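## Task

Pull the cap off the marker that has a violet cap, while the second marker keeps its cap fully seated. Every marker and cap must finish resting on the desk, the robot must release them and back away, and the robot must not topple or be left leaning. Anything that stays in place only because the robot is holding it does not count.

## Robot and tools

ROBOT. A wheeled cart carrying a pan/tilt head and two arms, left_arm and right_arm. The cart is 0.53 m wide and spans x = -0.35 to 0.07 m. Each arm turns about a vertical pan axis at x = -0.060, y = +0.155 (left) or -0.155 m (right). The shoulder sits 0.03 m out from that axis and 0.89 m above the floor; links are upper arm 0.116, forearm 0.135, hand 0.162 m. The fixed-jaw tip reaches roughly 0.44 m from its pan axis at most and cannot go under about 0.55 m height. The base drives forward/back and spins in place; it cannot strafe.

FRAMES. Base frame: origin on the floor between the drive wheels, x ahead, y to the left, z up. Odometry frame is the base frame as it was when the scene began; base_odometry counts wheel rotation, so slip shows up as travel; heading is left-positive in -3.142..3.142. Hand frame: z along the fingers, y pointing from the swinging jaw to the fixed jaw.

execute_actions. Argument "actions" is a list holding zero or one action. An empty list only reports state and pictures. An action may contain "base", "joints", or both; they start together. "base" holds exactly one key: translate_m (metres, relative offset from where the base last measured itself, forward positive, -1.4 to 1.4) or rotate_rad (radians, relative turn, counter-clockwise from above positive, -3.2 to 3.2). "joints" is one object mapping joint names to absolute target angles in radians; each arm is addressed by its own names (left_arm_... and right_arm_...), and any subset may be given. Ranges: head_pan_rad -3.2..3.2 (0 ahead, + left); head_tilt_rad -0.76..1.45 (0 level, + down); for each arm shoulder_pan -1.919..1.919, shoulder_lift -1.745..1.745, elbow_flex -1.69..1.58, wrist_flex -1.658..1.658, wrist_roll -2.743..2.841, gripper 0..1.919. Joints omitted keep chasing their previous target. A bad key or out-of-range number rejects the whole call with no motion. "cameras" picks images: head_camera, left_wrist_camera, right_wrist_camera or all (omitted/null = all, [] = none). Images are 644x476.

wait: seconds 0 to 10; nothing new is commanded. zoom_image: camera name plus region [x0, y0, x1, y1] in pixels of that camera's latest full image, at most 504x504. finished_scene: scene = the number of the current scene; irreversible, and the goal must already hold.

JOINT CONVENTIONS. Pan: at 0 the left arm points left, the right arm right; positive rotates clockwise viewed from above; straight ahead is +1.571 (left) and -1.571 (right). Bend: with lift, elbow and wrist all 0 the upper arm is nearly vertical (tilted 0.24 rad outward) and forearm and fingers are horizontal; positive bends downward. Lift+elbow+wrist equals how far the fingers aim below horizontal; 1.571 is vertical down, possible only with the forearm no more than 0.08 rad above level. Roll: -1.522 makes the jaws close across the arm's plane with the fixed jaw on the left seen looking outward; 1.619 puts it on the right; 0.049 closes within the plane, fixed jaw below (level fingers) or toward the pan axis (fingers down). Tip opening vs gripper angle: 0 -> 0.003 m, 0.3 -> 0.026, 0.6 -> 0.049, 1 -> 0.076, 1.919 -> 0.106. With the fixed jaw on the left the hand body bulges about 0.08 m above level fingers (below them when on the right), so prefer the left setting over furniture.

GRIPPING. Commanding below the contact angle squeezes; strongest at 0.2 rad under contact, lower adds nothing and may trip the jaw. A holding jaw reads off_target; done means empty or a light grip. Gripped objects sit beside the reported hand point toward the swinging jaw. One hand lifts about 0.4 kg extended, 0.7 kg close in (within 0.28 m).

RESULTS. joint_positions lists readings; left_hand/right_hand give fixed-jaw tip positions in the base frame, possibly off by a few cm. base_status/joint_status: done (reached; for the base, wheels turned the full amount), off_target (stopped short, maybe still pushing: load, obstacle or tripped motor), time_out (target dropped, holding). "joint command not followed" with a cause means the self-collision check refused an arm's targets (gripper still moves); joints then say not_followed and may be retried each action. on_its_own describes uncommanded motion. pictures names image order. Motor temperatures give per-arm numbers in joint_positions order; MOTOR HOT warns at 55 °C; at 70 °C an OVER-TEMPERATURE FAULT stops that arm and keys show limit_stop_at_motor_heat — resend after cooling.

SAG AND TRIPS. Loaded joints settle below target; compensate by the last error. A joint stuck over about 0.30 rad from target for roughly 2 s trips to 20 % torque; the simulation runs on while you compose replies. To reset, once the reading is steady, command 0.2 rad from it on the side away from the offending target (0.04 past a range end if needed, or the end for a jaw). To relieve a blocked joint, set its target to its reading.

STOWING. Stowed left arm: pan -1.75, lift 0.05, elbow 1.35, wrist_flex -1.55, roll -1.52; right arm identical except pan 1.75. Stow in two steps (wrist joints first, then the rest) when away from loose items; leaving the stow, do not move wrists first. Spinning with arms stowed needs a 0.44 m clear radius.

AVOID. Knocking markers or caps off the desk, dropping things, slamming or hard pushing, arms striking or pressing each other (hands included), pulling hard on objects in front (tips the robot), and turning or reversing close to the desk edge, which can snag the cart and topple it. The clearance check ignores furniture, cart, head and held objects.

CAMERAS. Calibration is given per camera as K, distortion and T_world_to_cam mapping base-frame points into the camera (OpenCV style); wrist camera poses follow arm readings and carry larger error.

Each tool is called after "Request:" in YAML: its name, and indented under it one key for each argument.

## Session

I'll start by reading the robot's state and camera views.

Request:
execute_actions:
  actions: []

Scene clock: 0.00 s.
Motor temperatures (°C, as the motors report them): left_arm=[30 29 28 30 31] | right_arm=[28 30 29 30 28]
base_odometry: x=+0.000 y=+0.000 heading=+0.000 (m, m, rad; odometry frame)
base_status: not commanded
joint_positions: head_pan_rad=-0.022 head_tilt_rad=-0.008 left_arm_shoulder_pan_rad=-1.728 left_arm_shoulder_lift_rad=+0.053 left_arm_elbow_flex_rad=+1.315 left_arm_wrist_flex_rad=-1.632 left_arm_wrist_roll_rad=-1.517 left_arm_gripper_rad=+1.920 right_arm_shoulder_pan_rad=+1.743 right_arm_shoulder_lift_rad=+0.024 right_arm_elbow_flex_rad=+1.359 right_arm_wrist_flex_rad=-1.469 right_arm_wrist_roll_rad=-1.530 right_arm_gripper_rad=+1.920
joint_status: not commanded
left_hand: x=-0.3073 y=+0.1079 z=+0.9155 quat_wxyz=(-0.060, -0.606, -0.049, +0.792) (m; base frame)
right_hand: x=-0.3090 y=-0.1195 z=+0.8879 quat_wxyz=(-0.061, +0.673, -0.061, -0.734) (m; base frame)
pictures: head_camera, left_wrist_camera, right_wrist_camera
Images, in order (width x height): head_camera 644x476, left_wrist_camera 644x476, right_wrist_camera 644x476.

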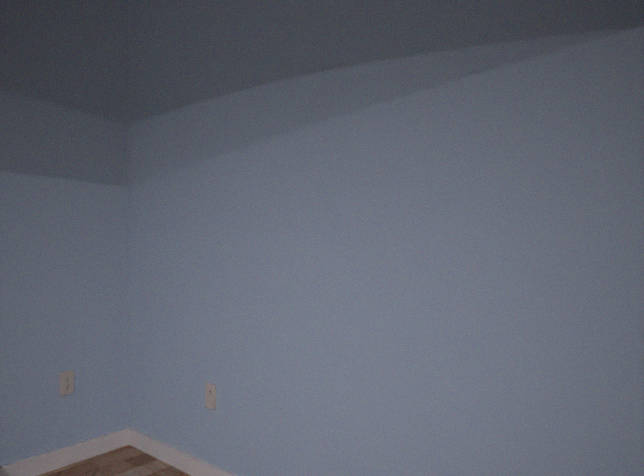

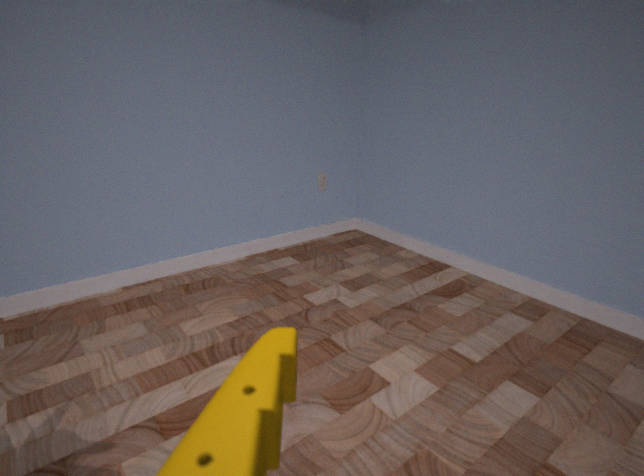

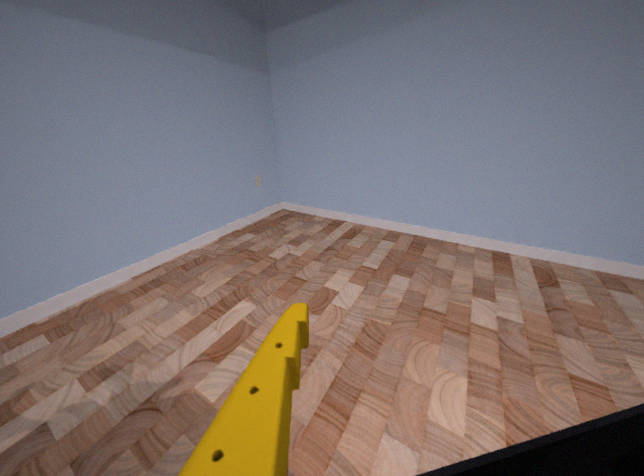

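Request:
execute_actions:
  actions:
    - {"joints": {"head_pan_rad": 1.0, "head_tilt_rad": 0.45}}
  cameras: ["head_camera"]

Request:
execute_actions:
  actions:
    - {"joints": {"head_pan_rad": 2.0, "head_tilt_rad": 0.45}}
  cameras: ["head_camera"]

Request:
execute_actions:
  actions:
    - {"joints": {"head_pan_rad": 3.0, "head_tilt_rad": 0.45}}
  cameras: ["head_camera"]

Scene clock: 3.30 s.
Motor temperatures (°C, as the motors report them): left_arm=[30 29 28 30 31] | right_arm=[28 30 29 30 28]
base_odometry: x=+0.000 y=+0.000 heading=+0.000 (m, m, rad; odometry frame)
base_status: not commanded
joint_positions: head_pan_rad=+0.990 head_tilt_rad=+0.444 left_arm_shoulder_pan_rad=-1.728 left_arm_shoulder_lift_rad=+0.053 left_arm_elbow_flex_rad=+1.315 left_arm_wrist_flex_rad=-1.632 left_arm_wrist_roll_rad=-1.517 left_arm_gripper_rad=+1.920 right_arm_shoulder_pan_rad=+1.743 right_arm_shoulder_lift_rad=+0.024 right_arm_elbow_flex_rad=+1.359 right_arm_wrist_flex_rad=-1.469 right_arm_wrist_roll_rad=-1.530 right_arm_gripper_rad=+1.920
joint_status: all done
left_hand: x=-0.3073 y=+0.1079 z=+0.9155 quat_wxyz=(-0.060, -0.606, -0.049, +0.792) (m; base frame)
right_hand: x=-0.3090 y=-0.1195 z=+0.8879 quat_wxyz=(-0.061, +0.673, -0.061, -0.734) (m; base frame)
pictures: head_camera
camera_calibration (this result's frames):
head_camera: T_world_to_cam=[[0.80866, -0.588213, 0.00861069, 0.0261906], [-0.27722, -0.393944, -0.876332, 1.03581], [0.518862, 0.706268, -0.481631, 0.575773], [0, 0, 0, 1]] pos_world=[-0.0327794, 0.0168053, 1.1848]
Images, in order (width x height): head_camera 644x476.

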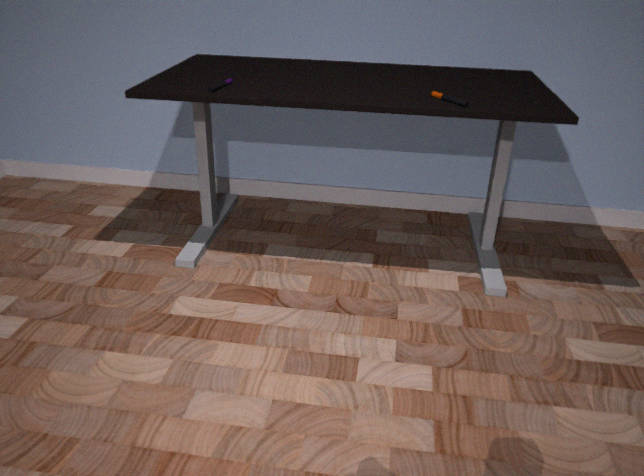

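Scene clock: 4.77 s.
Motor temperatures (°C, as the motors report them): left_arm=[30 29 28 30 31] | right_arm=[28 30 29 30 28]
base_odometry: x=+0.000 y=+0.000 heading=+0.000 (m, m, rad; odometry frame)
base_status: not commanded
joint_positions: head_pan_rad=+1.990 head_tilt_rad=+0.444 left_arm_shoulder_pan_rad=-1.728 left_arm_shoulder_lift_rad=+0.053 left_arm_elbow_flex_rad=+1.315 left_arm_wrist_flex_rad=-1.632 left_arm_wrist_roll_rad=-1.517 left_arm_gripper_rad=+1.920 right_arm_shoulder_pan_rad=+1.743 right_arm_shoulder_lift_rad=+0.024 right_arm_elbow_flex_rad=+1.359 right_arm_wrist_flex_rad=-1.469 right_arm_wrist_roll_rad=-1.530 right_arm_gripper_rad=+1.920
joint_status: all done
left_hand: x=-0.3073 y=+0.1079 z=+0.9155 quat_wxyz=(-0.060, -0.606, -0.049, +0.792) (m; base frame)
right_hand: x=-0.3090 y=-0.1195 z=+0.8879 quat_wxyz=(-0.061, +0.673, -0.061, -0.734) (m; base frame)
pictures: head_camera
camera_calibration (this result's frames):
head_camera: T_world_to_cam=[[0.931885, 0.362652, 0.00861171, 0.031981], [0.181717, -0.446138, -0.876322, 1.05737], [-0.313958, 0.818196, -0.48165, 0.536652], [0, 0, 0, 1]] pos_world=[-0.0534581, 0.0210468, 1.1848]
Images, in order (width x height): head_camera 644x476.

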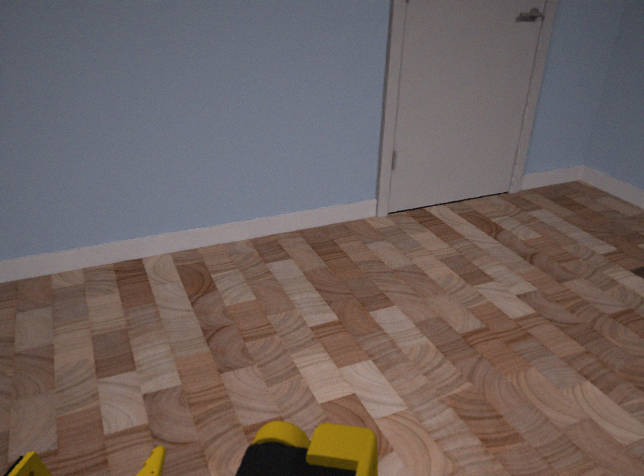

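Scene clock: 6.23 s.
Motor temperatures (°C, as the motors report them): left_arm=[30 29 28 30 31] | right_arm=[28 30 29 30 28]
base_odometry: x=+0.000 y=+0.000 heading=+0.000 (m, m, rad; odometry frame)
base_status: not commanded
joint_positions: head_pan_rad=+2.990 head_tilt_rad=+0.444 left_arm_shoulder_pan_rad=-1.728 left_arm_shoulder_lift_rad=+0.053 left_arm_elbow_flex_rad=+1.315 left_arm_wrist_flex_rad=-1.632 left_arm_wrist_roll_rad=-1.517 left_arm_gripper_rad=+1.920 right_arm_shoulder_pan_rad=+1.743 right_arm_shoulder_lift_rad=+0.024 right_arm_elbow_flex_rad=+1.359 right_arm_wrist_flex_rad=-1.469 right_arm_wrist_roll_rad=-1.530 right_arm_gripper_rad=+1.920
joint_status: all done
left_hand: x=-0.3073 y=+0.1079 z=+0.9155 quat_wxyz=(-0.060, -0.606, -0.049, +0.792) (m; base frame)
right_hand: x=-0.3090 y=-0.1195 z=+0.8879 quat_wxyz=(-0.061, +0.673, -0.061, -0.734) (m; base frame)
pictures: head_camera
camera_calibration (this result's frames):
head_camera: T_world_to_cam=[[0.198343, 0.980095, 0.008612, -0.00249578], [0.473599, -0.0881428, -0.876319, 1.07108], [-0.858116, 0.17789, -0.481655, 0.511083], [0, 0, 0, 1]] pos_world=[-0.0681998, 0.00593747, 1.1848]
Images, in order (width x height): head_camera 644x476.

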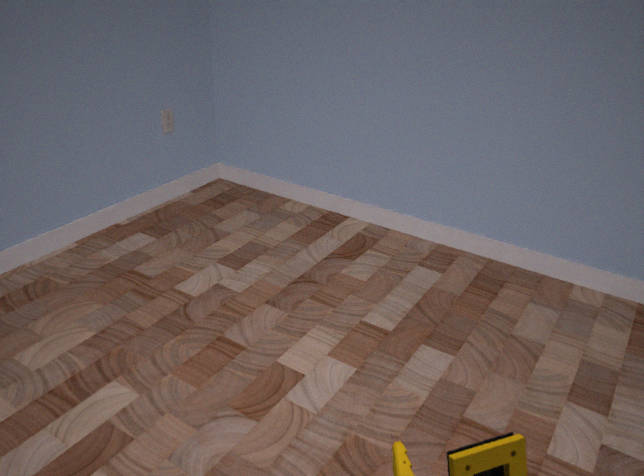

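Request:
execute_actions:
  actions:
    - {"joints": {"head_pan_rad": 0.85, "head_tilt_rad": 0.3}}
  cameras: ["head_camera"]

Scene clock: 21.60 s.
Motor temperatures (°C, as the motors report them): left_arm=[30 29 28 30 31] | right_arm=[28 30 29 30 28]
base_odometry: x=+0.000 y=+0.000 heading=+0.000 (m, m, rad; odometry frame)
base_status: not commanded
joint_positions: head_pan_rad=+0.860 head_tilt_rad=+0.313 left_arm_shoulder_pan_rad=-1.728 left_arm_shoulder_lift_rad=+0.053 left_arm_elbow_flex_rad=+1.315 left_arm_wrist_flex_rad=-1.632 left_arm_wrist_roll_rad=-1.517 left_arm_gripper_rad=+1.920 right_arm_shoulder_pan_rad=+1.743 right_arm_shoulder_lift_rad=+0.024 right_arm_elbow_flex_rad=+1.359 right_arm_wrist_flex_rad=-1.469 right_arm_wrist_roll_rad=-1.530 right_arm_gripper_rad=+1.920
joint_status: all done
left_hand: x=-0.3073 y=+0.1079 z=+0.9155 quat_wxyz=(-0.060, -0.606, -0.049, +0.792) (m; base frame)
right_hand: x=-0.3090 y=-0.1195 z=+0.8879 quat_wxyz=(-0.061, +0.673, -0.061, -0.734) (m; base frame)
pictures: head_camera
camera_calibration (this result's frames):
head_camera: T_world_to_cam=[[0.725122, -0.688617, 0.00228179, 0.0295489], [-0.248857, -0.265136, -0.931543, 1.10069], [0.642081, 0.674915, -0.363623, 0.445738], [0, 0, 0, 1]] pos_world=[-0.0337122, 0.0113455, 1.18735]
Images, in order (width x height): head_camera 644x476.

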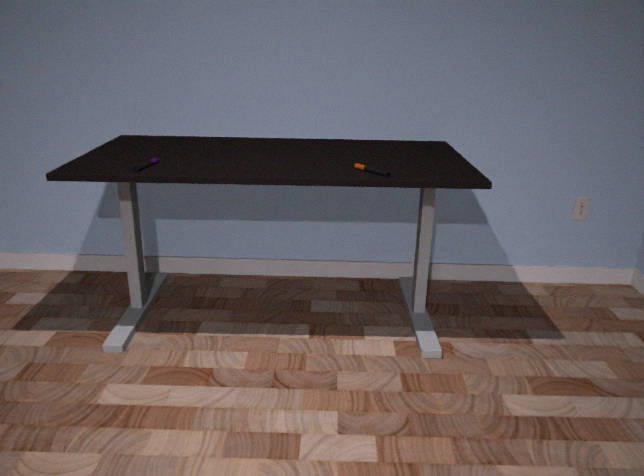

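Request:
zoom_image:
  camera: "head_camera"
  region: [30, 120, 270, 220]

Request:
zoom_image:
  camera: "head_camera"
  region: [270, 120, 510, 220]

Region (30, 120, 270, 220) of head_camera's 644x476 image, scaled by 2.100; it fills the top 210 rows of this view, and the rest is white.

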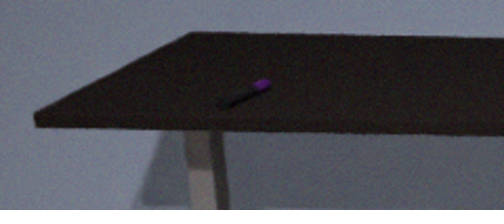

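Region (270, 120, 510, 220) of head_camera's 644x476 image, scaled by 2.100; it fills the top 210 rows of this view, and the rest is white.

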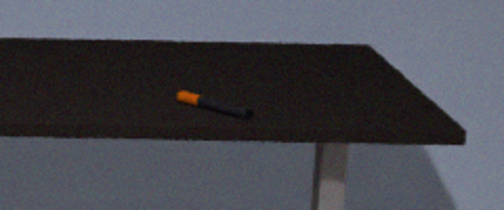

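Request:
execute_actions:
  actions:
    - {"base": {"rotate_rad": 1.438}, "joints": {"head_pan_rad": -0.4, "head_tilt_rad": 0.35}}
  cameras: ["head_camera"]

Scene clock: 144.10 s.
Motor temperatures (°C, as the motors report them): left_arm=[30 29 28 30 31] | right_arm=[28 30 29 30 28]
base_odometry: x=-0.001 y=+0.000 heading=+1.436 (m, m, rad; odometry frame)
base_status: done
joint_positions: head_pan_rad=-0.390 head_tilt_rad=+0.343 left_arm_shoulder_pan_rad=-1.728 left_arm_shoulder_lift_rad=+0.053 left_arm_elbow_flex_rad=+1.315 left_arm_wrist_flex_rad=-1.632 left_arm_wrist_roll_rad=-1.517 left_arm_gripper_rad=+1.920 right_arm_shoulder_pan_rad=+1.743 right_arm_shoulder_lift_rad=+0.024 right_arm_elbow_flex_rad=+1.359 right_arm_wrist_flex_rad=-1.469 right_arm_wrist_roll_rad=-1.530 right_arm_gripper_rad=+1.920
joint_status: all done
left_hand: x=-0.3073 y=+0.1079 z=+0.9155 quat_wxyz=(-0.060, -0.606, -0.049, +0.792) (m; base frame)
right_hand: x=-0.3090 y=-0.1195 z=+0.8879 quat_wxyz=(-0.061, +0.673, -0.061, -0.734) (m; base frame)
pictures: head_camera
camera_calibration (this result's frames):
head_camera: T_world_to_cam=[[-0.424787, -0.905286, 0.00375238, -0.0261895], [-0.355919, 0.163194, -0.920157, 1.08255], [0.832393, -0.392206, -0.391531, 0.486804], [0, 0, 0, 1]] pos_world=[-0.0310364, -0.009447, 1.18682]
Images, in order (width x height): head_camera 644x476.

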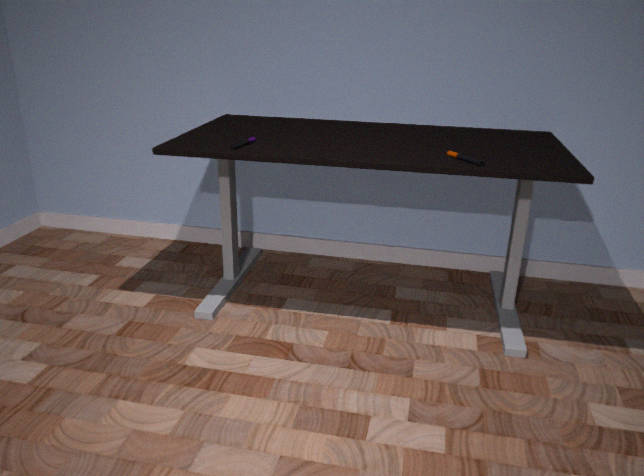

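Request:
execute_actions:
  actions:
    - {"base": {"translate_m": 1.33}, "joints": {"head_pan_rad": -0.75, "head_tilt_rad": 0.5}}
  cameras: ["head_camera"]

Scene clock: 159.27 s.
Motor temperatures (°C, as the motors report them): left_arm=[30 29 28 30 31] | right_arm=[28 30 29 30 28]
base_odometry: x=+0.176 y=+1.318 heading=+1.434 (m, m, rad; odometry frame)
base_status: done
joint_positions: head_pan_rad=-0.740 head_tilt_rad=+0.494 left_arm_shoulder_pan_rad=-1.728 left_arm_shoulder_lift_rad=+0.053 left_arm_elbow_flex_rad=+1.315 left_arm_wrist_flex_rad=-1.632 left_arm_wrist_roll_rad=-1.517 left_arm_gripper_rad=+1.920 right_arm_shoulder_pan_rad=+1.743 right_arm_shoulder_lift_rad=+0.024 right_arm_elbow_flex_rad=+1.359 right_arm_wrist_flex_rad=-1.469 right_arm_wrist_roll_rad=-1.530 right_arm_gripper_rad=+1.920
joint_status: all done
left_hand: x=-0.3073 y=+0.1079 z=+0.9155 quat_wxyz=(-0.060, -0.606, -0.049, +0.792) (m; base frame)
right_hand: x=-0.3090 y=-0.1195 z=+0.8879 quat_wxyz=(-0.061, +0.673, -0.061, -0.734) (m; base frame)
pictures: head_camera
camera_calibration (this result's frames):
head_camera: T_world_to_cam=[[-0.708661, -0.705463, 0.0110197, -0.0478962], [-0.377119, 0.365536, -0.850979, 1.00193], [0.596306, -0.607211, -0.525085, 0.629428], [0, 0, 0, 1]] pos_world=[-0.0314268, -0.0178348, 1.18365]
Images, in order (width x height): head_camera 644x476.

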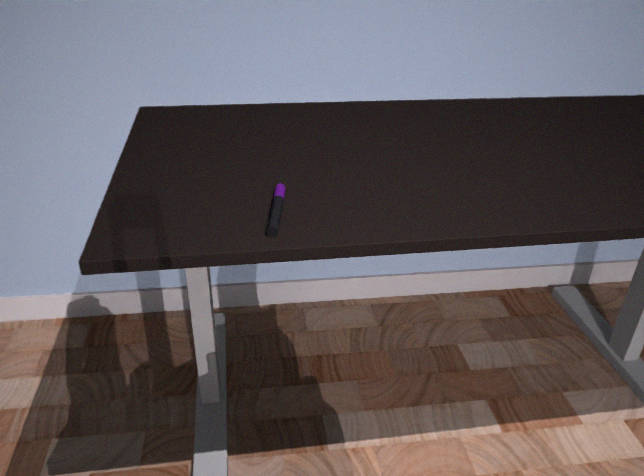

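Request:
zoom_image:
  camera: "head_camera"
  region: [60, 90, 360, 290]

Request:
zoom_image:
  camera: "head_camera"
  region: [236, 170, 326, 250]

Region (60, 90, 360, 290) of head_camera's 644x476 image, scaled by 1.680.

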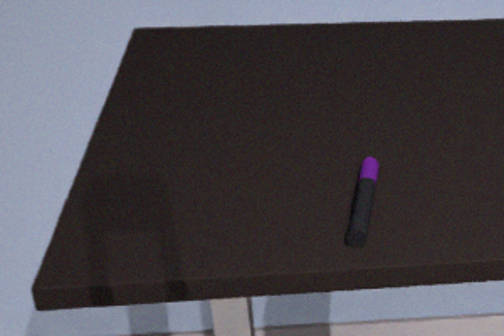

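Region (236, 170, 326, 250) of head_camera's 644x476 image, scaled by 5.600.

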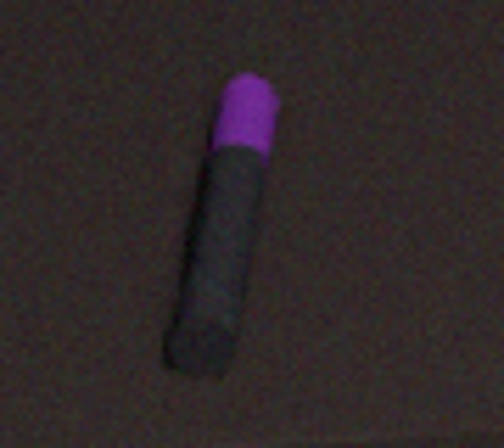

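Request:
execute_actions:
  actions:
    - {"base": {"translate_m": 0.1}}
  cameras: []

Request:
execute_actions:
  actions:
    - {"base": {"rotate_rad": -0.655}, "joints": {"head_pan_rad": -0.1, "head_tilt_rad": 0.55}}
  cameras: ["head_camera"]

Scene clock: 191.07 s.
Motor temperatures (°C, as the motors report them): left_arm=[30 29 28 30 31] | right_arm=[28 30 29 30 28]
base_odometry: x=+0.190 y=+1.417 heading=+1.433 (m, m, rad; odometry frame)
base_status: done
joint_positions: head_pan_rad=-0.740 head_tilt_rad=+0.494 left_arm_shoulder_pan_rad=-1.728 left_arm_shoulder_lift_rad=+0.053 left_arm_elbow_flex_rad=+1.315 left_arm_wrist_flex_rad=-1.632 left_arm_wrist_roll_rad=-1.517 left_arm_gripper_rad=+1.920 right_arm_shoulder_pan_rad=+1.743 right_arm_shoulder_lift_rad=+0.024 right_arm_elbow_flex_rad=+1.359 right_arm_wrist_flex_rad=-1.469 right_arm_wrist_roll_rad=-1.530 right_arm_gripper_rad=+1.920
joint_status: not commanded
left_hand: x=-0.3073 y=+0.1079 z=+0.9155 quat_wxyz=(-0.060, -0.606, -0.049, +0.792) (m; base frame)
right_hand: x=-0.3090 y=-0.1195 z=+0.8879 quat_wxyz=(-0.061, +0.673, -0.061, -0.734) (m; base frame)
pictures: none
No camera images: the call's "cameras" was empty. Leave "cameras" out to get every camera's image.

Scene clock: 192.60 s.
Motor temperatures (°C, as the motors report them): left_arm=[30 29 28 30 31] | right_arm=[28 30 29 30 28]
base_odometry: x=+0.189 y=+1.416 heading=+0.780 (m, m, rad; odometry frame)
base_status: done
joint_positions: head_pan_rad=-0.110 head_tilt_rad=+0.544 left_arm_shoulder_pan_rad=-1.728 left_arm_shoulder_lift_rad=+0.053 left_arm_elbow_flex_rad=+1.315 left_arm_wrist_flex_rad=-1.632 left_arm_wrist_roll_rad=-1.517 left_arm_gripper_rad=+1.920 right_arm_shoulder_pan_rad=+1.743 right_arm_shoulder_lift_rad=+0.024 right_arm_elbow_flex_rad=+1.359 right_arm_wrist_flex_rad=-1.469 right_arm_wrist_roll_rad=-1.530 right_arm_gripper_rad=+1.920
joint_status: all done
left_hand: x=-0.3073 y=+0.1079 z=+0.9155 quat_wxyz=(-0.060, -0.606, -0.049, +0.792) (m; base frame)
right_hand: x=-0.3090 y=-0.1195 z=+0.8879 quat_wxyz=(-0.061, +0.673, -0.061, -0.734) (m; base frame)
pictures: head_camera
camera_calibration (this result's frames):
head_camera: T_world_to_cam=[[-0.156288, -0.987621, 0.0133846, -0.0246567], [-0.561729, 0.0777292, -0.823662, 0.961812], [0.812425, -0.136247, -0.566924, 0.687743], [0, 0, 0, 1]] pos_world=[-0.0223148, -0.00540971, 1.18244]
Images, in order (width x height): head_camera 644x476.

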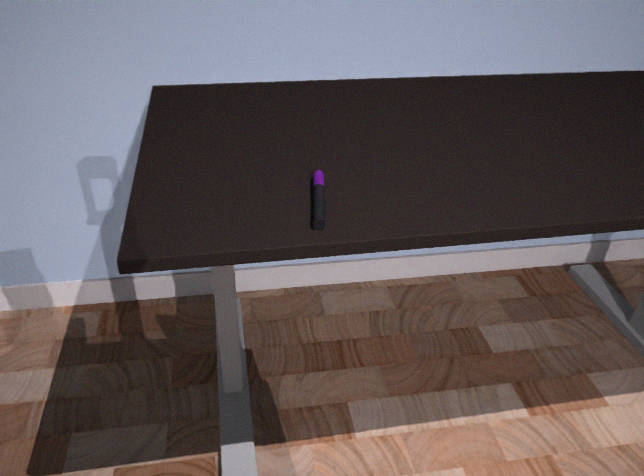

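Request:
zoom_image:
  camera: "head_camera"
  region: [100, 150, 400, 290]

Request:
zoom_image:
  camera: "head_camera"
  region: [344, 150, 644, 290]

Request:
zoom_image:
  camera: "head_camera"
  region: [280, 160, 360, 240]

Region (100, 150, 400, 290) of head_camera's 644x476 image, scaled by 1.680; it fills the top 235 rows of this view, and the rest is white.

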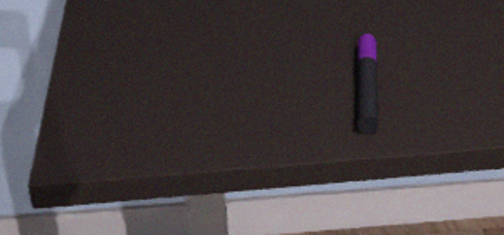

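Region (344, 150, 644, 290) of head_camera's 644x476 image, scaled by 1.680; it fills the top 235 rows of this view, and the rest is white.

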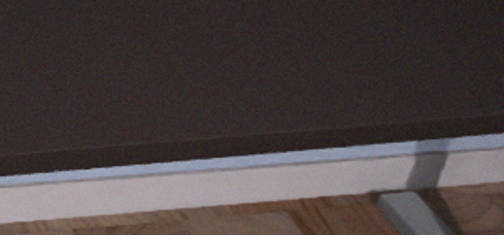

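Region (280, 160, 360, 240) of head_camera's 644x476 image, scaled by 6.300.

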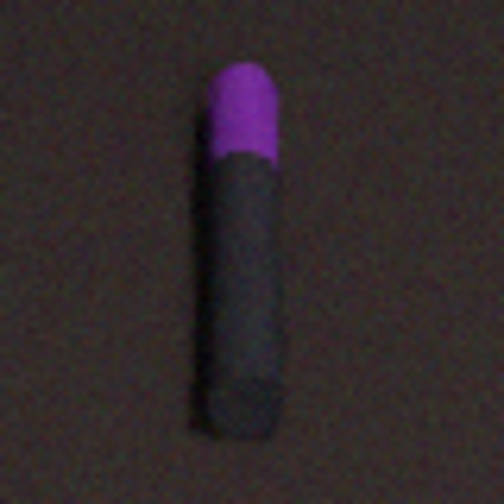

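Request:
execute_actions:
  actions:
    - {"base": {"translate_m": 0.44}, "joints": {"head_pan_rad": -0.1, "head_tilt_rad": 0.95, "right_arm_shoulder_pan_rad": -1.7, "right_arm_shoulder_lift_rad": -0.1, "right_arm_elbow_flex_rad": 0.5, "left_arm_shoulder_pan_rad": 1.25, "left_arm_shoulder_lift_rad": -0.1, "left_arm_elbow_flex_rad": 0.6}}
  cameras: ["head_camera"]

Scene clock: 234.17 s.
Motor temperatures (°C, as the motors report them): left_arm=[30 29 28 30 31] | right_arm=[28 30 29 30 28]
base_odometry: x=+0.503 y=+1.725 heading=+0.778 (m, m, rad; odometry frame)
base_status: done
joint_positions: head_pan_rad=-0.110 head_tilt_rad=+0.945 left_arm_shoulder_pan_rad=+1.241 left_arm_shoulder_lift_rad=-0.062 left_arm_elbow_flex_rad=+0.633 left_arm_wrist_flex_rad=-1.632 left_arm_wrist_roll_rad=-1.517 left_arm_gripper_rad=+1.920 right_arm_shoulder_pan_rad=-1.693 right_arm_shoulder_lift_rad=-0.062 right_arm_elbow_flex_rad=+0.532 right_arm_wrist_flex_rad=-1.469 right_arm_wrist_roll_rad=-1.530 right_arm_gripper_rad=+1.920
joint_status: all done
left_hand: x=+0.1704 y=+0.2419 z=+1.0797 quat_wxyz=(+0.955, -0.042, +0.248, +0.156) (m; base frame)
right_hand: x=+0.1982 y=-0.1155 z=+1.0865 quat_wxyz=(+0.957, -0.016, +0.282, +0.062) (m; base frame)
pictures: head_camera
camera_calibration (this result's frames):
head_camera: T_world_to_cam=[[-0.147376, -0.988605, 0.0306561, -0.0441174], [-0.836664, 0.108075, -0.536948, 0.618883], [0.527516, -0.104782, -0.843058, 0.992183], [0, 0, 0, 1]] pos_world=[-0.0120976, -0.00653739, 1.17013]
Images, in order (width x height): head_camera 644x476.

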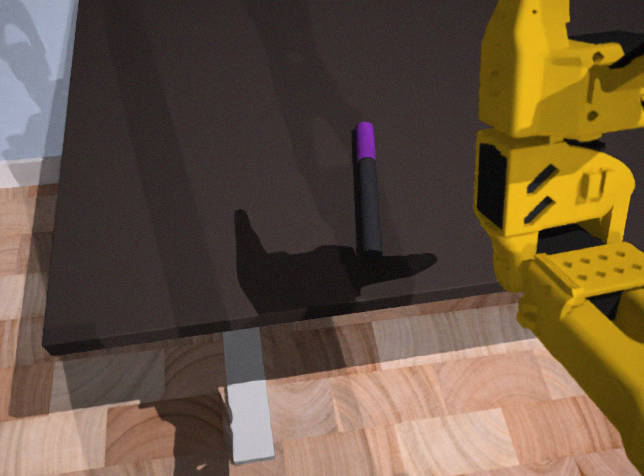

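Request:
zoom_image:
  camera: "head_camera"
  region: [30, 270, 330, 380]

Request:
zoom_image:
  camera: "head_camera"
  region: [300, 100, 480, 320]

Region (30, 270, 330, 380) of head_camera's 644x476 image, scaled by 1.680; it fills the top 185 rows of this view, and the rest is white.

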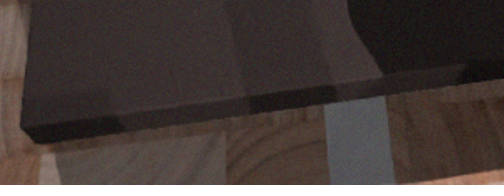

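Region (300, 100, 480, 320) of head_camera's 644x476 image, scaled by 2.291; it fills the left 412 columns of this view, and the rest is white.

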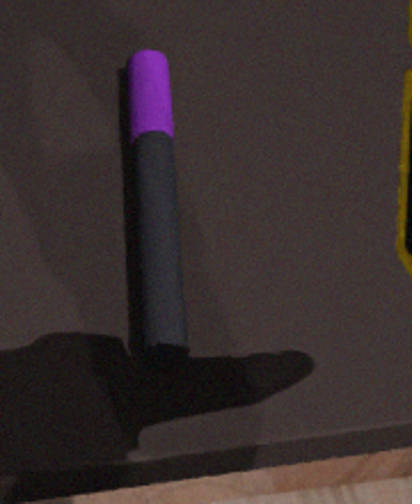

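Request:
zoom_image:
  camera: "head_camera"
  region: [330, 110, 410, 190]

Request:
zoom_image:
  camera: "head_camera"
  region: [330, 200, 420, 290]

Region (330, 110, 410, 190) of head_camera's 644x476 image, scaled by 6.300.

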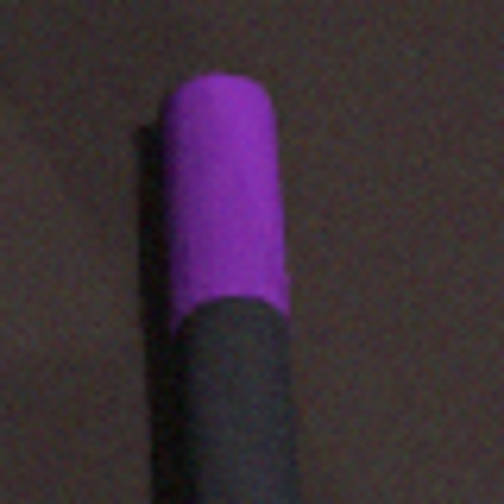

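Region (330, 200, 420, 290) of head_camera's 644x476 image, scaled by 5.600.

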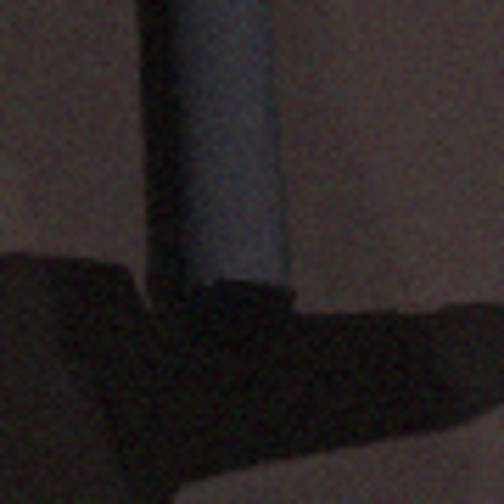

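Request:
execute_actions:
  actions:
    - {"base": {"translate_m": 0.08}, "joints": {"head_pan_rad": -0.15, "head_tilt_rad": 1.05, "right_arm_shoulder_pan_rad": -1.77, "right_arm_shoulder_lift_rad": 0.26, "right_arm_elbow_flex_rad": -0.06, "right_arm_wrist_flex_rad": 0.99, "right_arm_wrist_roll_rad": -1.88, "right_arm_gripper_rad": 0.65, "left_arm_wrist_flex_rad": -0.57, "left_arm_wrist_roll_rad": 0.05, "left_arm_gripper_rad": 1.2}}

Scene clock: 269.77 s.
Motor temperatures (°C, as the motors report them): left_arm=[30 29 29 30 31] | right_arm=[28 30 29 30 28]
base_odometry: x=+0.560 y=+1.781 heading=+0.777 (m, m, rad; odometry frame)
base_status: done
joint_positions: head_pan_rad=-0.140 head_tilt_rad=+1.045 left_arm_shoulder_pan_rad=+1.243 left_arm_shoulder_lift_rad=-0.062 left_arm_elbow_flex_rad=+0.633 left_arm_wrist_flex_rad=-0.574 left_arm_wrist_roll_rad=+0.040 left_arm_gripper_rad=+1.207 right_arm_shoulder_pan_rad=-1.764 right_arm_shoulder_lift_rad=+0.277 right_arm_elbow_flex_rad=-0.027 right_arm_wrist_flex_rad=+0.986 right_arm_wrist_roll_rad=-1.874 right_arm_gripper_rad=+0.658
joint_status: all done
left_hand: x=+0.2509 y=+0.2604 z=+0.9323 quat_wxyz=(+0.578, -0.572, +0.413, -0.410) (m; base frame)
right_hand: x=+0.2087 y=-0.0951 z=+0.8154 quat_wxyz=(+0.160, +0.078, +0.983, +0.045) (m; base frame)
pictures: head_camera, left_wrist_camera, right_wrist_camera
camera_calibration (this result's frames):
head_camera: T_world_to_cam=[[-0.173797, -0.984184, 0.0343013, -0.0495547], [-0.882002, 0.140071, -0.449947, 0.516614], [0.438026, -0.108453, -0.892396, 1.04476], [0, 0, 0, 1]] pos_world=[-0.0105921, -0.00782543, 1.16649]
left_wrist_camera: T_world_to_cam=[[-0.0251019, 0.02431, 0.999389, -0.931449], [-0.2386, -0.970958, 0.0176254, 0.317956], [0.970793, -0.238012, 0.0301733, -0.139126], [0, 0, 0, 1]] pos_world=[0.187546, 0.298252, 0.929474]
right_wrist_camera: T_world_to_cam=[[-0.168955, -0.979313, -0.111357, 0.0297586], [-0.950961, 0.13227, 0.279602, 0.00155207], [-0.259089, 0.153137, -0.953636, 0.911785], [0, 0, 0, 1]] pos_world=[0.242737, -0.11069, 0.872391]
Images, in order (width x height): head_camera 644x476, left_wrist_camera 644x476, right_wrist_camera 644x476.

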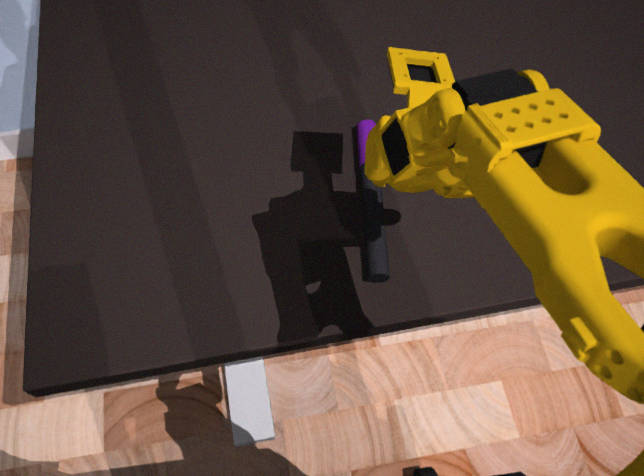

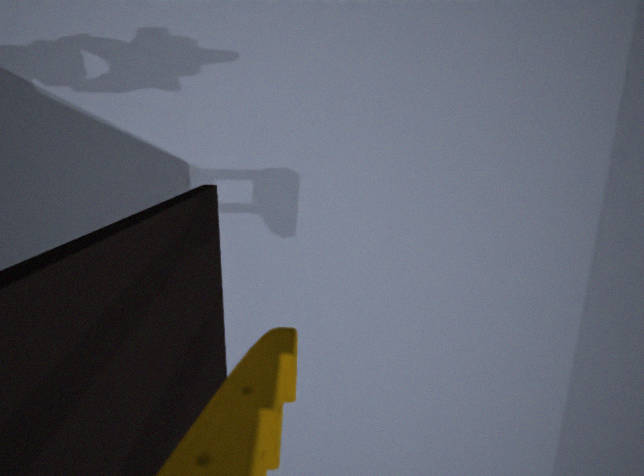

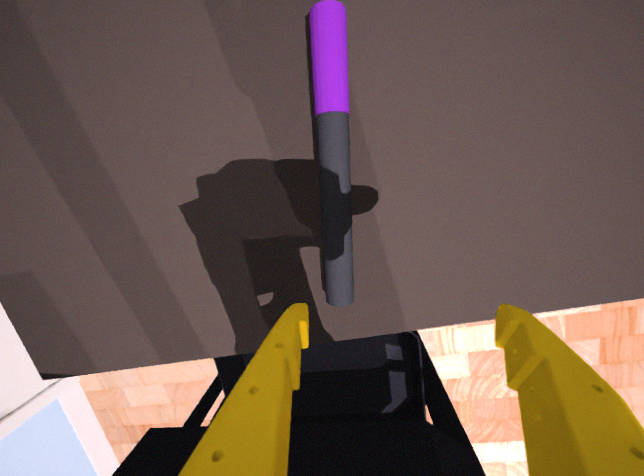

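Request:
execute_actions:
  actions:
    - {"joints": {"right_arm_shoulder_pan_rad": -1.822, "right_arm_shoulder_lift_rad": 0.385, "right_arm_elbow_flex_rad": 0.15, "right_arm_wrist_flex_rad": 0.665}}
  cameras: ["head_camera", "right_wrist_camera"]

Scene clock: 306.20 s.
Motor temperatures (°C, as the motors report them): left_arm=[30 29 29 30 31] | right_arm=[28 30 30 30 28]
base_odometry: x=+0.560 y=+1.781 heading=+0.777 (m, m, rad; odometry frame)
base_status: not commanded
joint_positions: head_pan_rad=-0.140 head_tilt_rad=+1.045 left_arm_shoulder_pan_rad=+1.243 left_arm_shoulder_lift_rad=-0.062 left_arm_elbow_flex_rad=+0.633 left_arm_wrist_flex_rad=-0.574 left_arm_wrist_roll_rad=+0.040 left_arm_gripper_rad=+1.207 right_arm_shoulder_pan_rad=-1.814 right_arm_shoulder_lift_rad=+0.400 right_arm_elbow_flex_rad=+0.153 right_arm_wrist_flex_rad=+0.676 right_arm_wrist_roll_rad=-1.874 right_arm_gripper_rad=+0.658
joint_status: all done
left_hand: x=+0.2509 y=+0.2604 z=+0.9323 quat_wxyz=(+0.578, -0.572, +0.413, -0.410) (m; base frame)
right_hand: x=+0.2040 y=-0.0819 z=+0.7700 quat_wxyz=(+0.163, +0.053, +0.984, +0.050) (m; base frame)
pictures: head_camera, right_wrist_camera
camera_calibration (this result's frames):
head_camera: T_world_to_cam=[[-0.173798, -0.984184, 0.0343013, -0.0495547], [-0.882002, 0.140072, -0.449947, 0.516614], [0.438026, -0.108454, -0.892396, 1.04476], [0, 0, 0, 1]] pos_world=[-0.0105921, -0.00782545, 1.16649]
right_wrist_camera: T_world_to_cam=[[-0.118347, -0.986399, -0.114065, 0.0279956], [-0.958491, 0.0834721, 0.27263, 0.0109043], [-0.2594, 0.141595, -0.955334, 0.86568], [0, 0, 0, 1]] pos_world=[0.238323, -0.0958717, 0.827234]
Images, in order (width x height): head_camera 644x476, right_wrist_camera 644x476.

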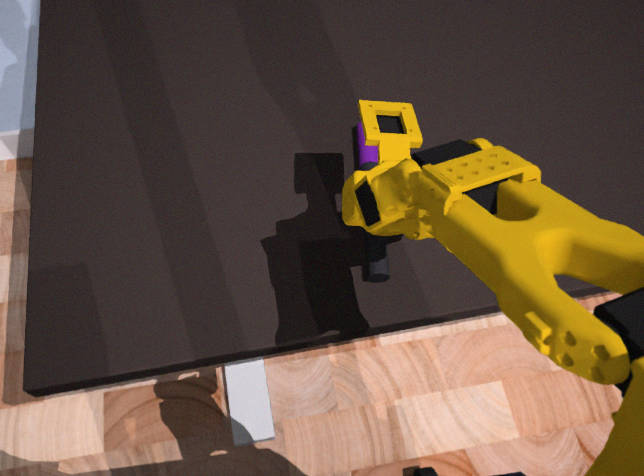

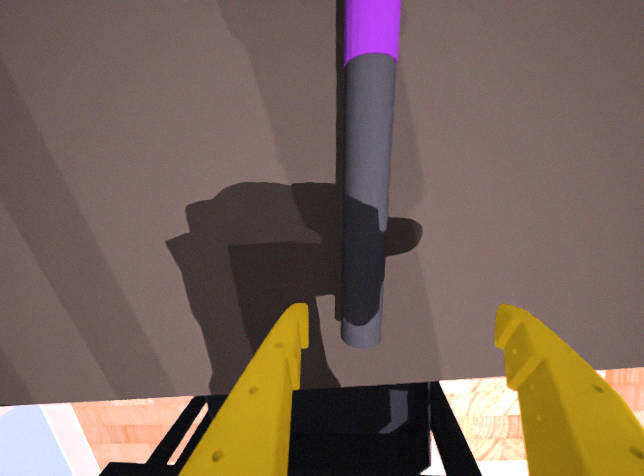

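Request:
zoom_image:
  camera: "right_wrist_camera"
  region: [270, 230, 450, 380]

Region (270, 230, 450, 380) of right_wrist_camera's 644x476 image, scaled by 2.800.

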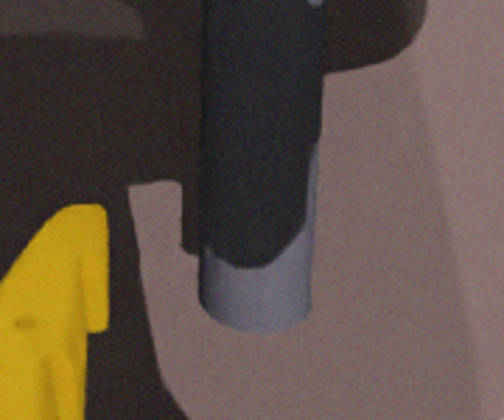

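Request:
execute_actions:
  actions:
    - {"joints": {"right_arm_shoulder_lift_rad": 0.575, "right_arm_elbow_flex_rad": 0.172, "right_arm_wrist_flex_rad": 0.468}}
  cameras: ["head_camera", "right_wrist_camera"]

Scene clock: 330.10 s.
Motor temperatures (°C, as the motors report them): left_arm=[30 29 29 30 31] | right_arm=[28 30 30 30 28]
base_odometry: x=+0.560 y=+1.781 heading=+0.777 (m, m, rad; odometry frame)
base_status: not commanded
joint_positions: head_pan_rad=-0.140 head_tilt_rad=+1.045 left_arm_shoulder_pan_rad=+1.243 left_arm_shoulder_lift_rad=-0.062 left_arm_elbow_flex_rad=+0.633 left_arm_wrist_flex_rad=-0.574 left_arm_wrist_roll_rad=+0.040 left_arm_gripper_rad=+1.207 right_arm_shoulder_pan_rad=-1.814 right_arm_shoulder_lift_rad=+0.590 right_arm_elbow_flex_rad=+0.174 right_arm_wrist_flex_rad=+0.478 right_arm_wrist_roll_rad=-1.874 right_arm_gripper_rad=+0.658
joint_status: all done
left_hand: x=+0.2509 y=+0.2604 z=+0.9323 quat_wxyz=(+0.578, -0.572, +0.413, -0.410) (m; base frame)
right_hand: x=+0.2016 y=-0.0825 z=+0.7312 quat_wxyz=(+0.156, +0.053, +0.985, +0.048) (m; base frame)
pictures: head_camera, right_wrist_camera
camera_calibration (this result's frames):
head_camera: T_world_to_cam=[[-0.173797, -0.984184, 0.0343013, -0.0495547], [-0.882002, 0.140071, -0.449947, 0.516614], [0.438026, -0.108453, -0.892396, 1.04476], [0, 0, 0, 1]] pos_world=[-0.0105921, -0.00782544, 1.16649]
right_wrist_camera: T_world_to_cam=[[-0.119843, -0.986771, -0.109186, 0.0194359], [-0.954754, 0.0844002, 0.285168, 0.00948298], [-0.27218, 0.138422, -0.952238, 0.828136], [0, 0, 0, 1]] pos_world=[0.236786, -0.0962535, 0.788001]
Images, in order (width x height): head_camera 644x476, right_wrist_camera 644x476.

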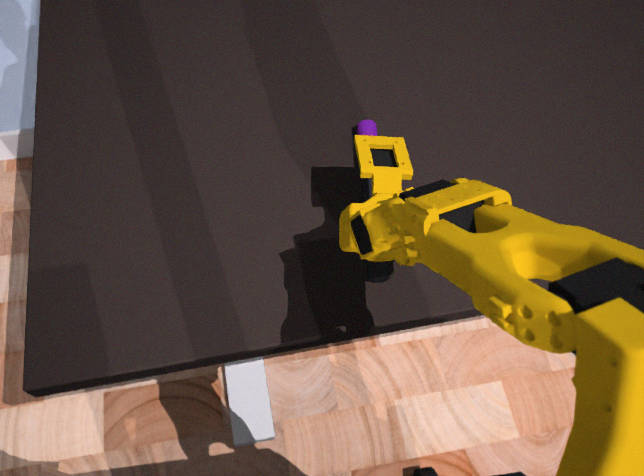

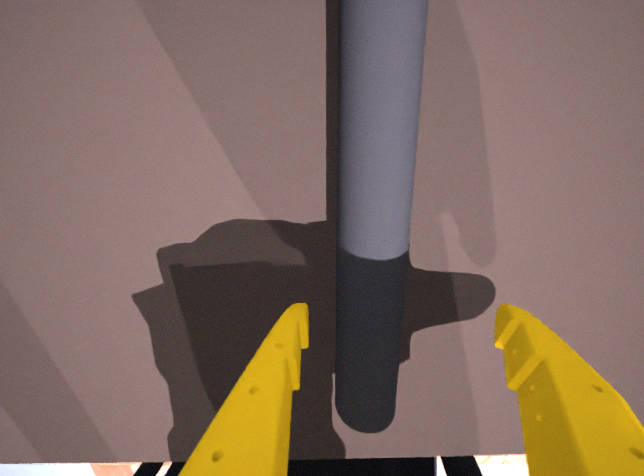

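Request:
zoom_image:
  camera: "right_wrist_camera"
  region: [260, 240, 540, 450]

Region (260, 240, 540, 450) of right_wrist_camera's 644x476 image, scaled by 1.800; it fills the top 378 rows of this view, and the rest is white.

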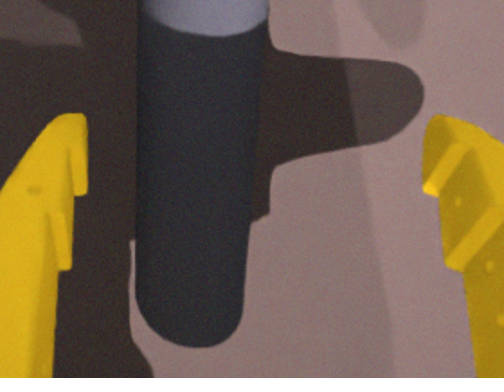

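Request:
execute_actions:
  actions:
    - {"joints": {"right_arm_shoulder_lift_rad": 0.597}}
  cameras: ["right_wrist_camera"]

Scene clock: 350.43 s.
Motor temperatures (°C, as the motors report them): left_arm=[30 29 29 30 31] | right_arm=[28 30 30 30 28]
base_odometry: x=+0.560 y=+1.781 heading=+0.777 (m, m, rad; odometry frame)
base_status: not commanded
joint_positions: head_pan_rad=-0.140 head_tilt_rad=+1.045 left_arm_shoulder_pan_rad=+1.243 left_arm_shoulder_lift_rad=-0.062 left_arm_elbow_flex_rad=+0.633 left_arm_wrist_flex_rad=-0.574 left_arm_wrist_roll_rad=+0.040 left_arm_gripper_rad=+1.207 right_arm_shoulder_pan_rad=-1.814 right_arm_shoulder_lift_rad=+0.612 right_arm_elbow_flex_rad=+0.174 right_arm_wrist_flex_rad=+0.478 right_arm_wrist_roll_rad=-1.874 right_arm_gripper_rad=+0.658
joint_status: all done
left_hand: x=+0.2509 y=+0.2604 z=+0.9323 quat_wxyz=(+0.578, -0.572, +0.413, -0.410) (m; base frame)
right_hand: x=+0.1982 y=-0.0833 z=+0.7260 quat_wxyz=(+0.146, +0.053, +0.987, +0.045) (m; base frame)
pictures: right_wrist_camera
camera_calibration (this result's frames):
right_wrist_camera: T_world_to_cam=[[-0.122039, -0.987316, -0.101556, 0.0124669], [-0.948608, 0.0859266, 0.304564, -0.00744367], [-0.291974, 0.133506, -0.947062, 0.82218], [0, 0, 0, 1]] pos_world=[0.234516, -0.0968172, 0.782189]
Images, in order (width x height): right_wrist_camera 644x476.

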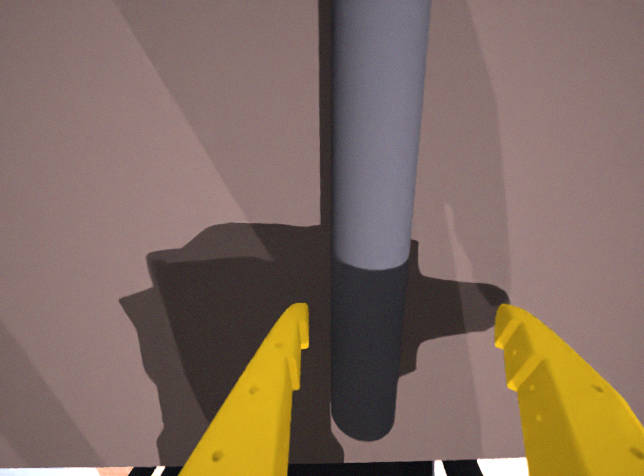

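Request:
execute_actions:
  actions:
    - {"joints": {"right_arm_gripper_rad": 0.08}}
  cameras: ["head_camera", "right_wrist_camera"]

Scene clock: 353.20 s.
Motor temperatures (°C, as the motors report them): left_arm=[30 29 29 30 31] | right_arm=[28 30 30 30 28]
base_odometry: x=+0.560 y=+1.781 heading=+0.777 (m, m, rad; odometry frame)
base_status: not commanded
joint_positions: head_pan_rad=-0.140 head_tilt_rad=+1.045 left_arm_shoulder_pan_rad=+1.243 left_arm_shoulder_lift_rad=-0.062 left_arm_elbow_flex_rad=+0.633 left_arm_wrist_flex_rad=-0.574 left_arm_wrist_roll_rad=+0.040 left_arm_gripper_rad=+1.207 right_arm_shoulder_pan_rad=-1.814 right_arm_shoulder_lift_rad=+0.613 right_arm_elbow_flex_rad=+0.174 right_arm_wrist_flex_rad=+0.475 right_arm_wrist_roll_rad=-1.874 right_arm_gripper_rad=+0.210
joint_status: right_arm_gripper_rad off_target (ended at +0.210, target +0.080)
left_hand: x=+0.2509 y=+0.2604 z=+0.9323 quat_wxyz=(+0.578, -0.572, +0.413, -0.410) (m; base frame)
right_hand: x=+0.1984 y=-0.0833 z=+0.7258 quat_wxyz=(+0.147, +0.053, +0.987, +0.045) (m; base frame)
pictures: head_camera, right_wrist_camera
camera_calibration (this result's frames):
head_camera: T_world_to_cam=[[-0.173803, -0.984183, 0.0343013, -0.049555], [-0.882001, 0.140076, -0.449947, 0.516614], [0.438026, -0.108456, -0.892396, 1.04476], [0, 0, 0, 1]] pos_world=[-0.0105922, -0.00782564, 1.16649]
right_wrist_camera: T_world_to_cam=[[-0.121887, -0.987278, -0.102103, 0.0128902], [-0.949061, 0.0858142, 0.303183, -0.00610937], [-0.290564, 0.133856, -0.947447, 0.822064], [0, 0, 0, 1]] pos_world=[0.234635, -0.0967876, 0.78203]
Images, in order (width x height): head_camera 644x476, right_wrist_camera 644x476.

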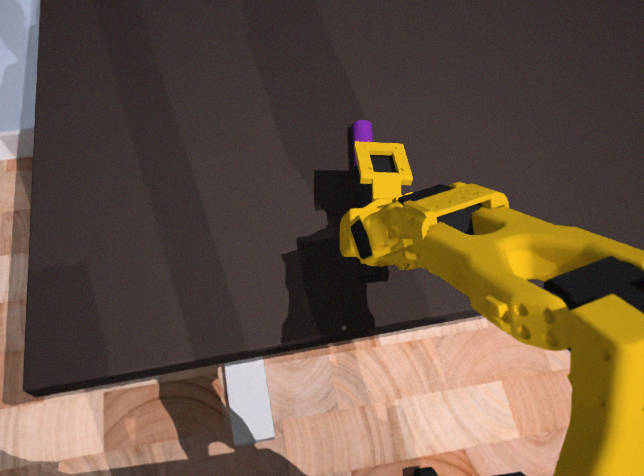

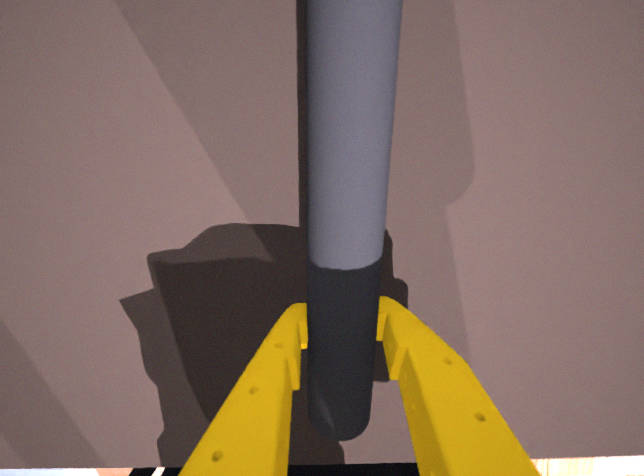

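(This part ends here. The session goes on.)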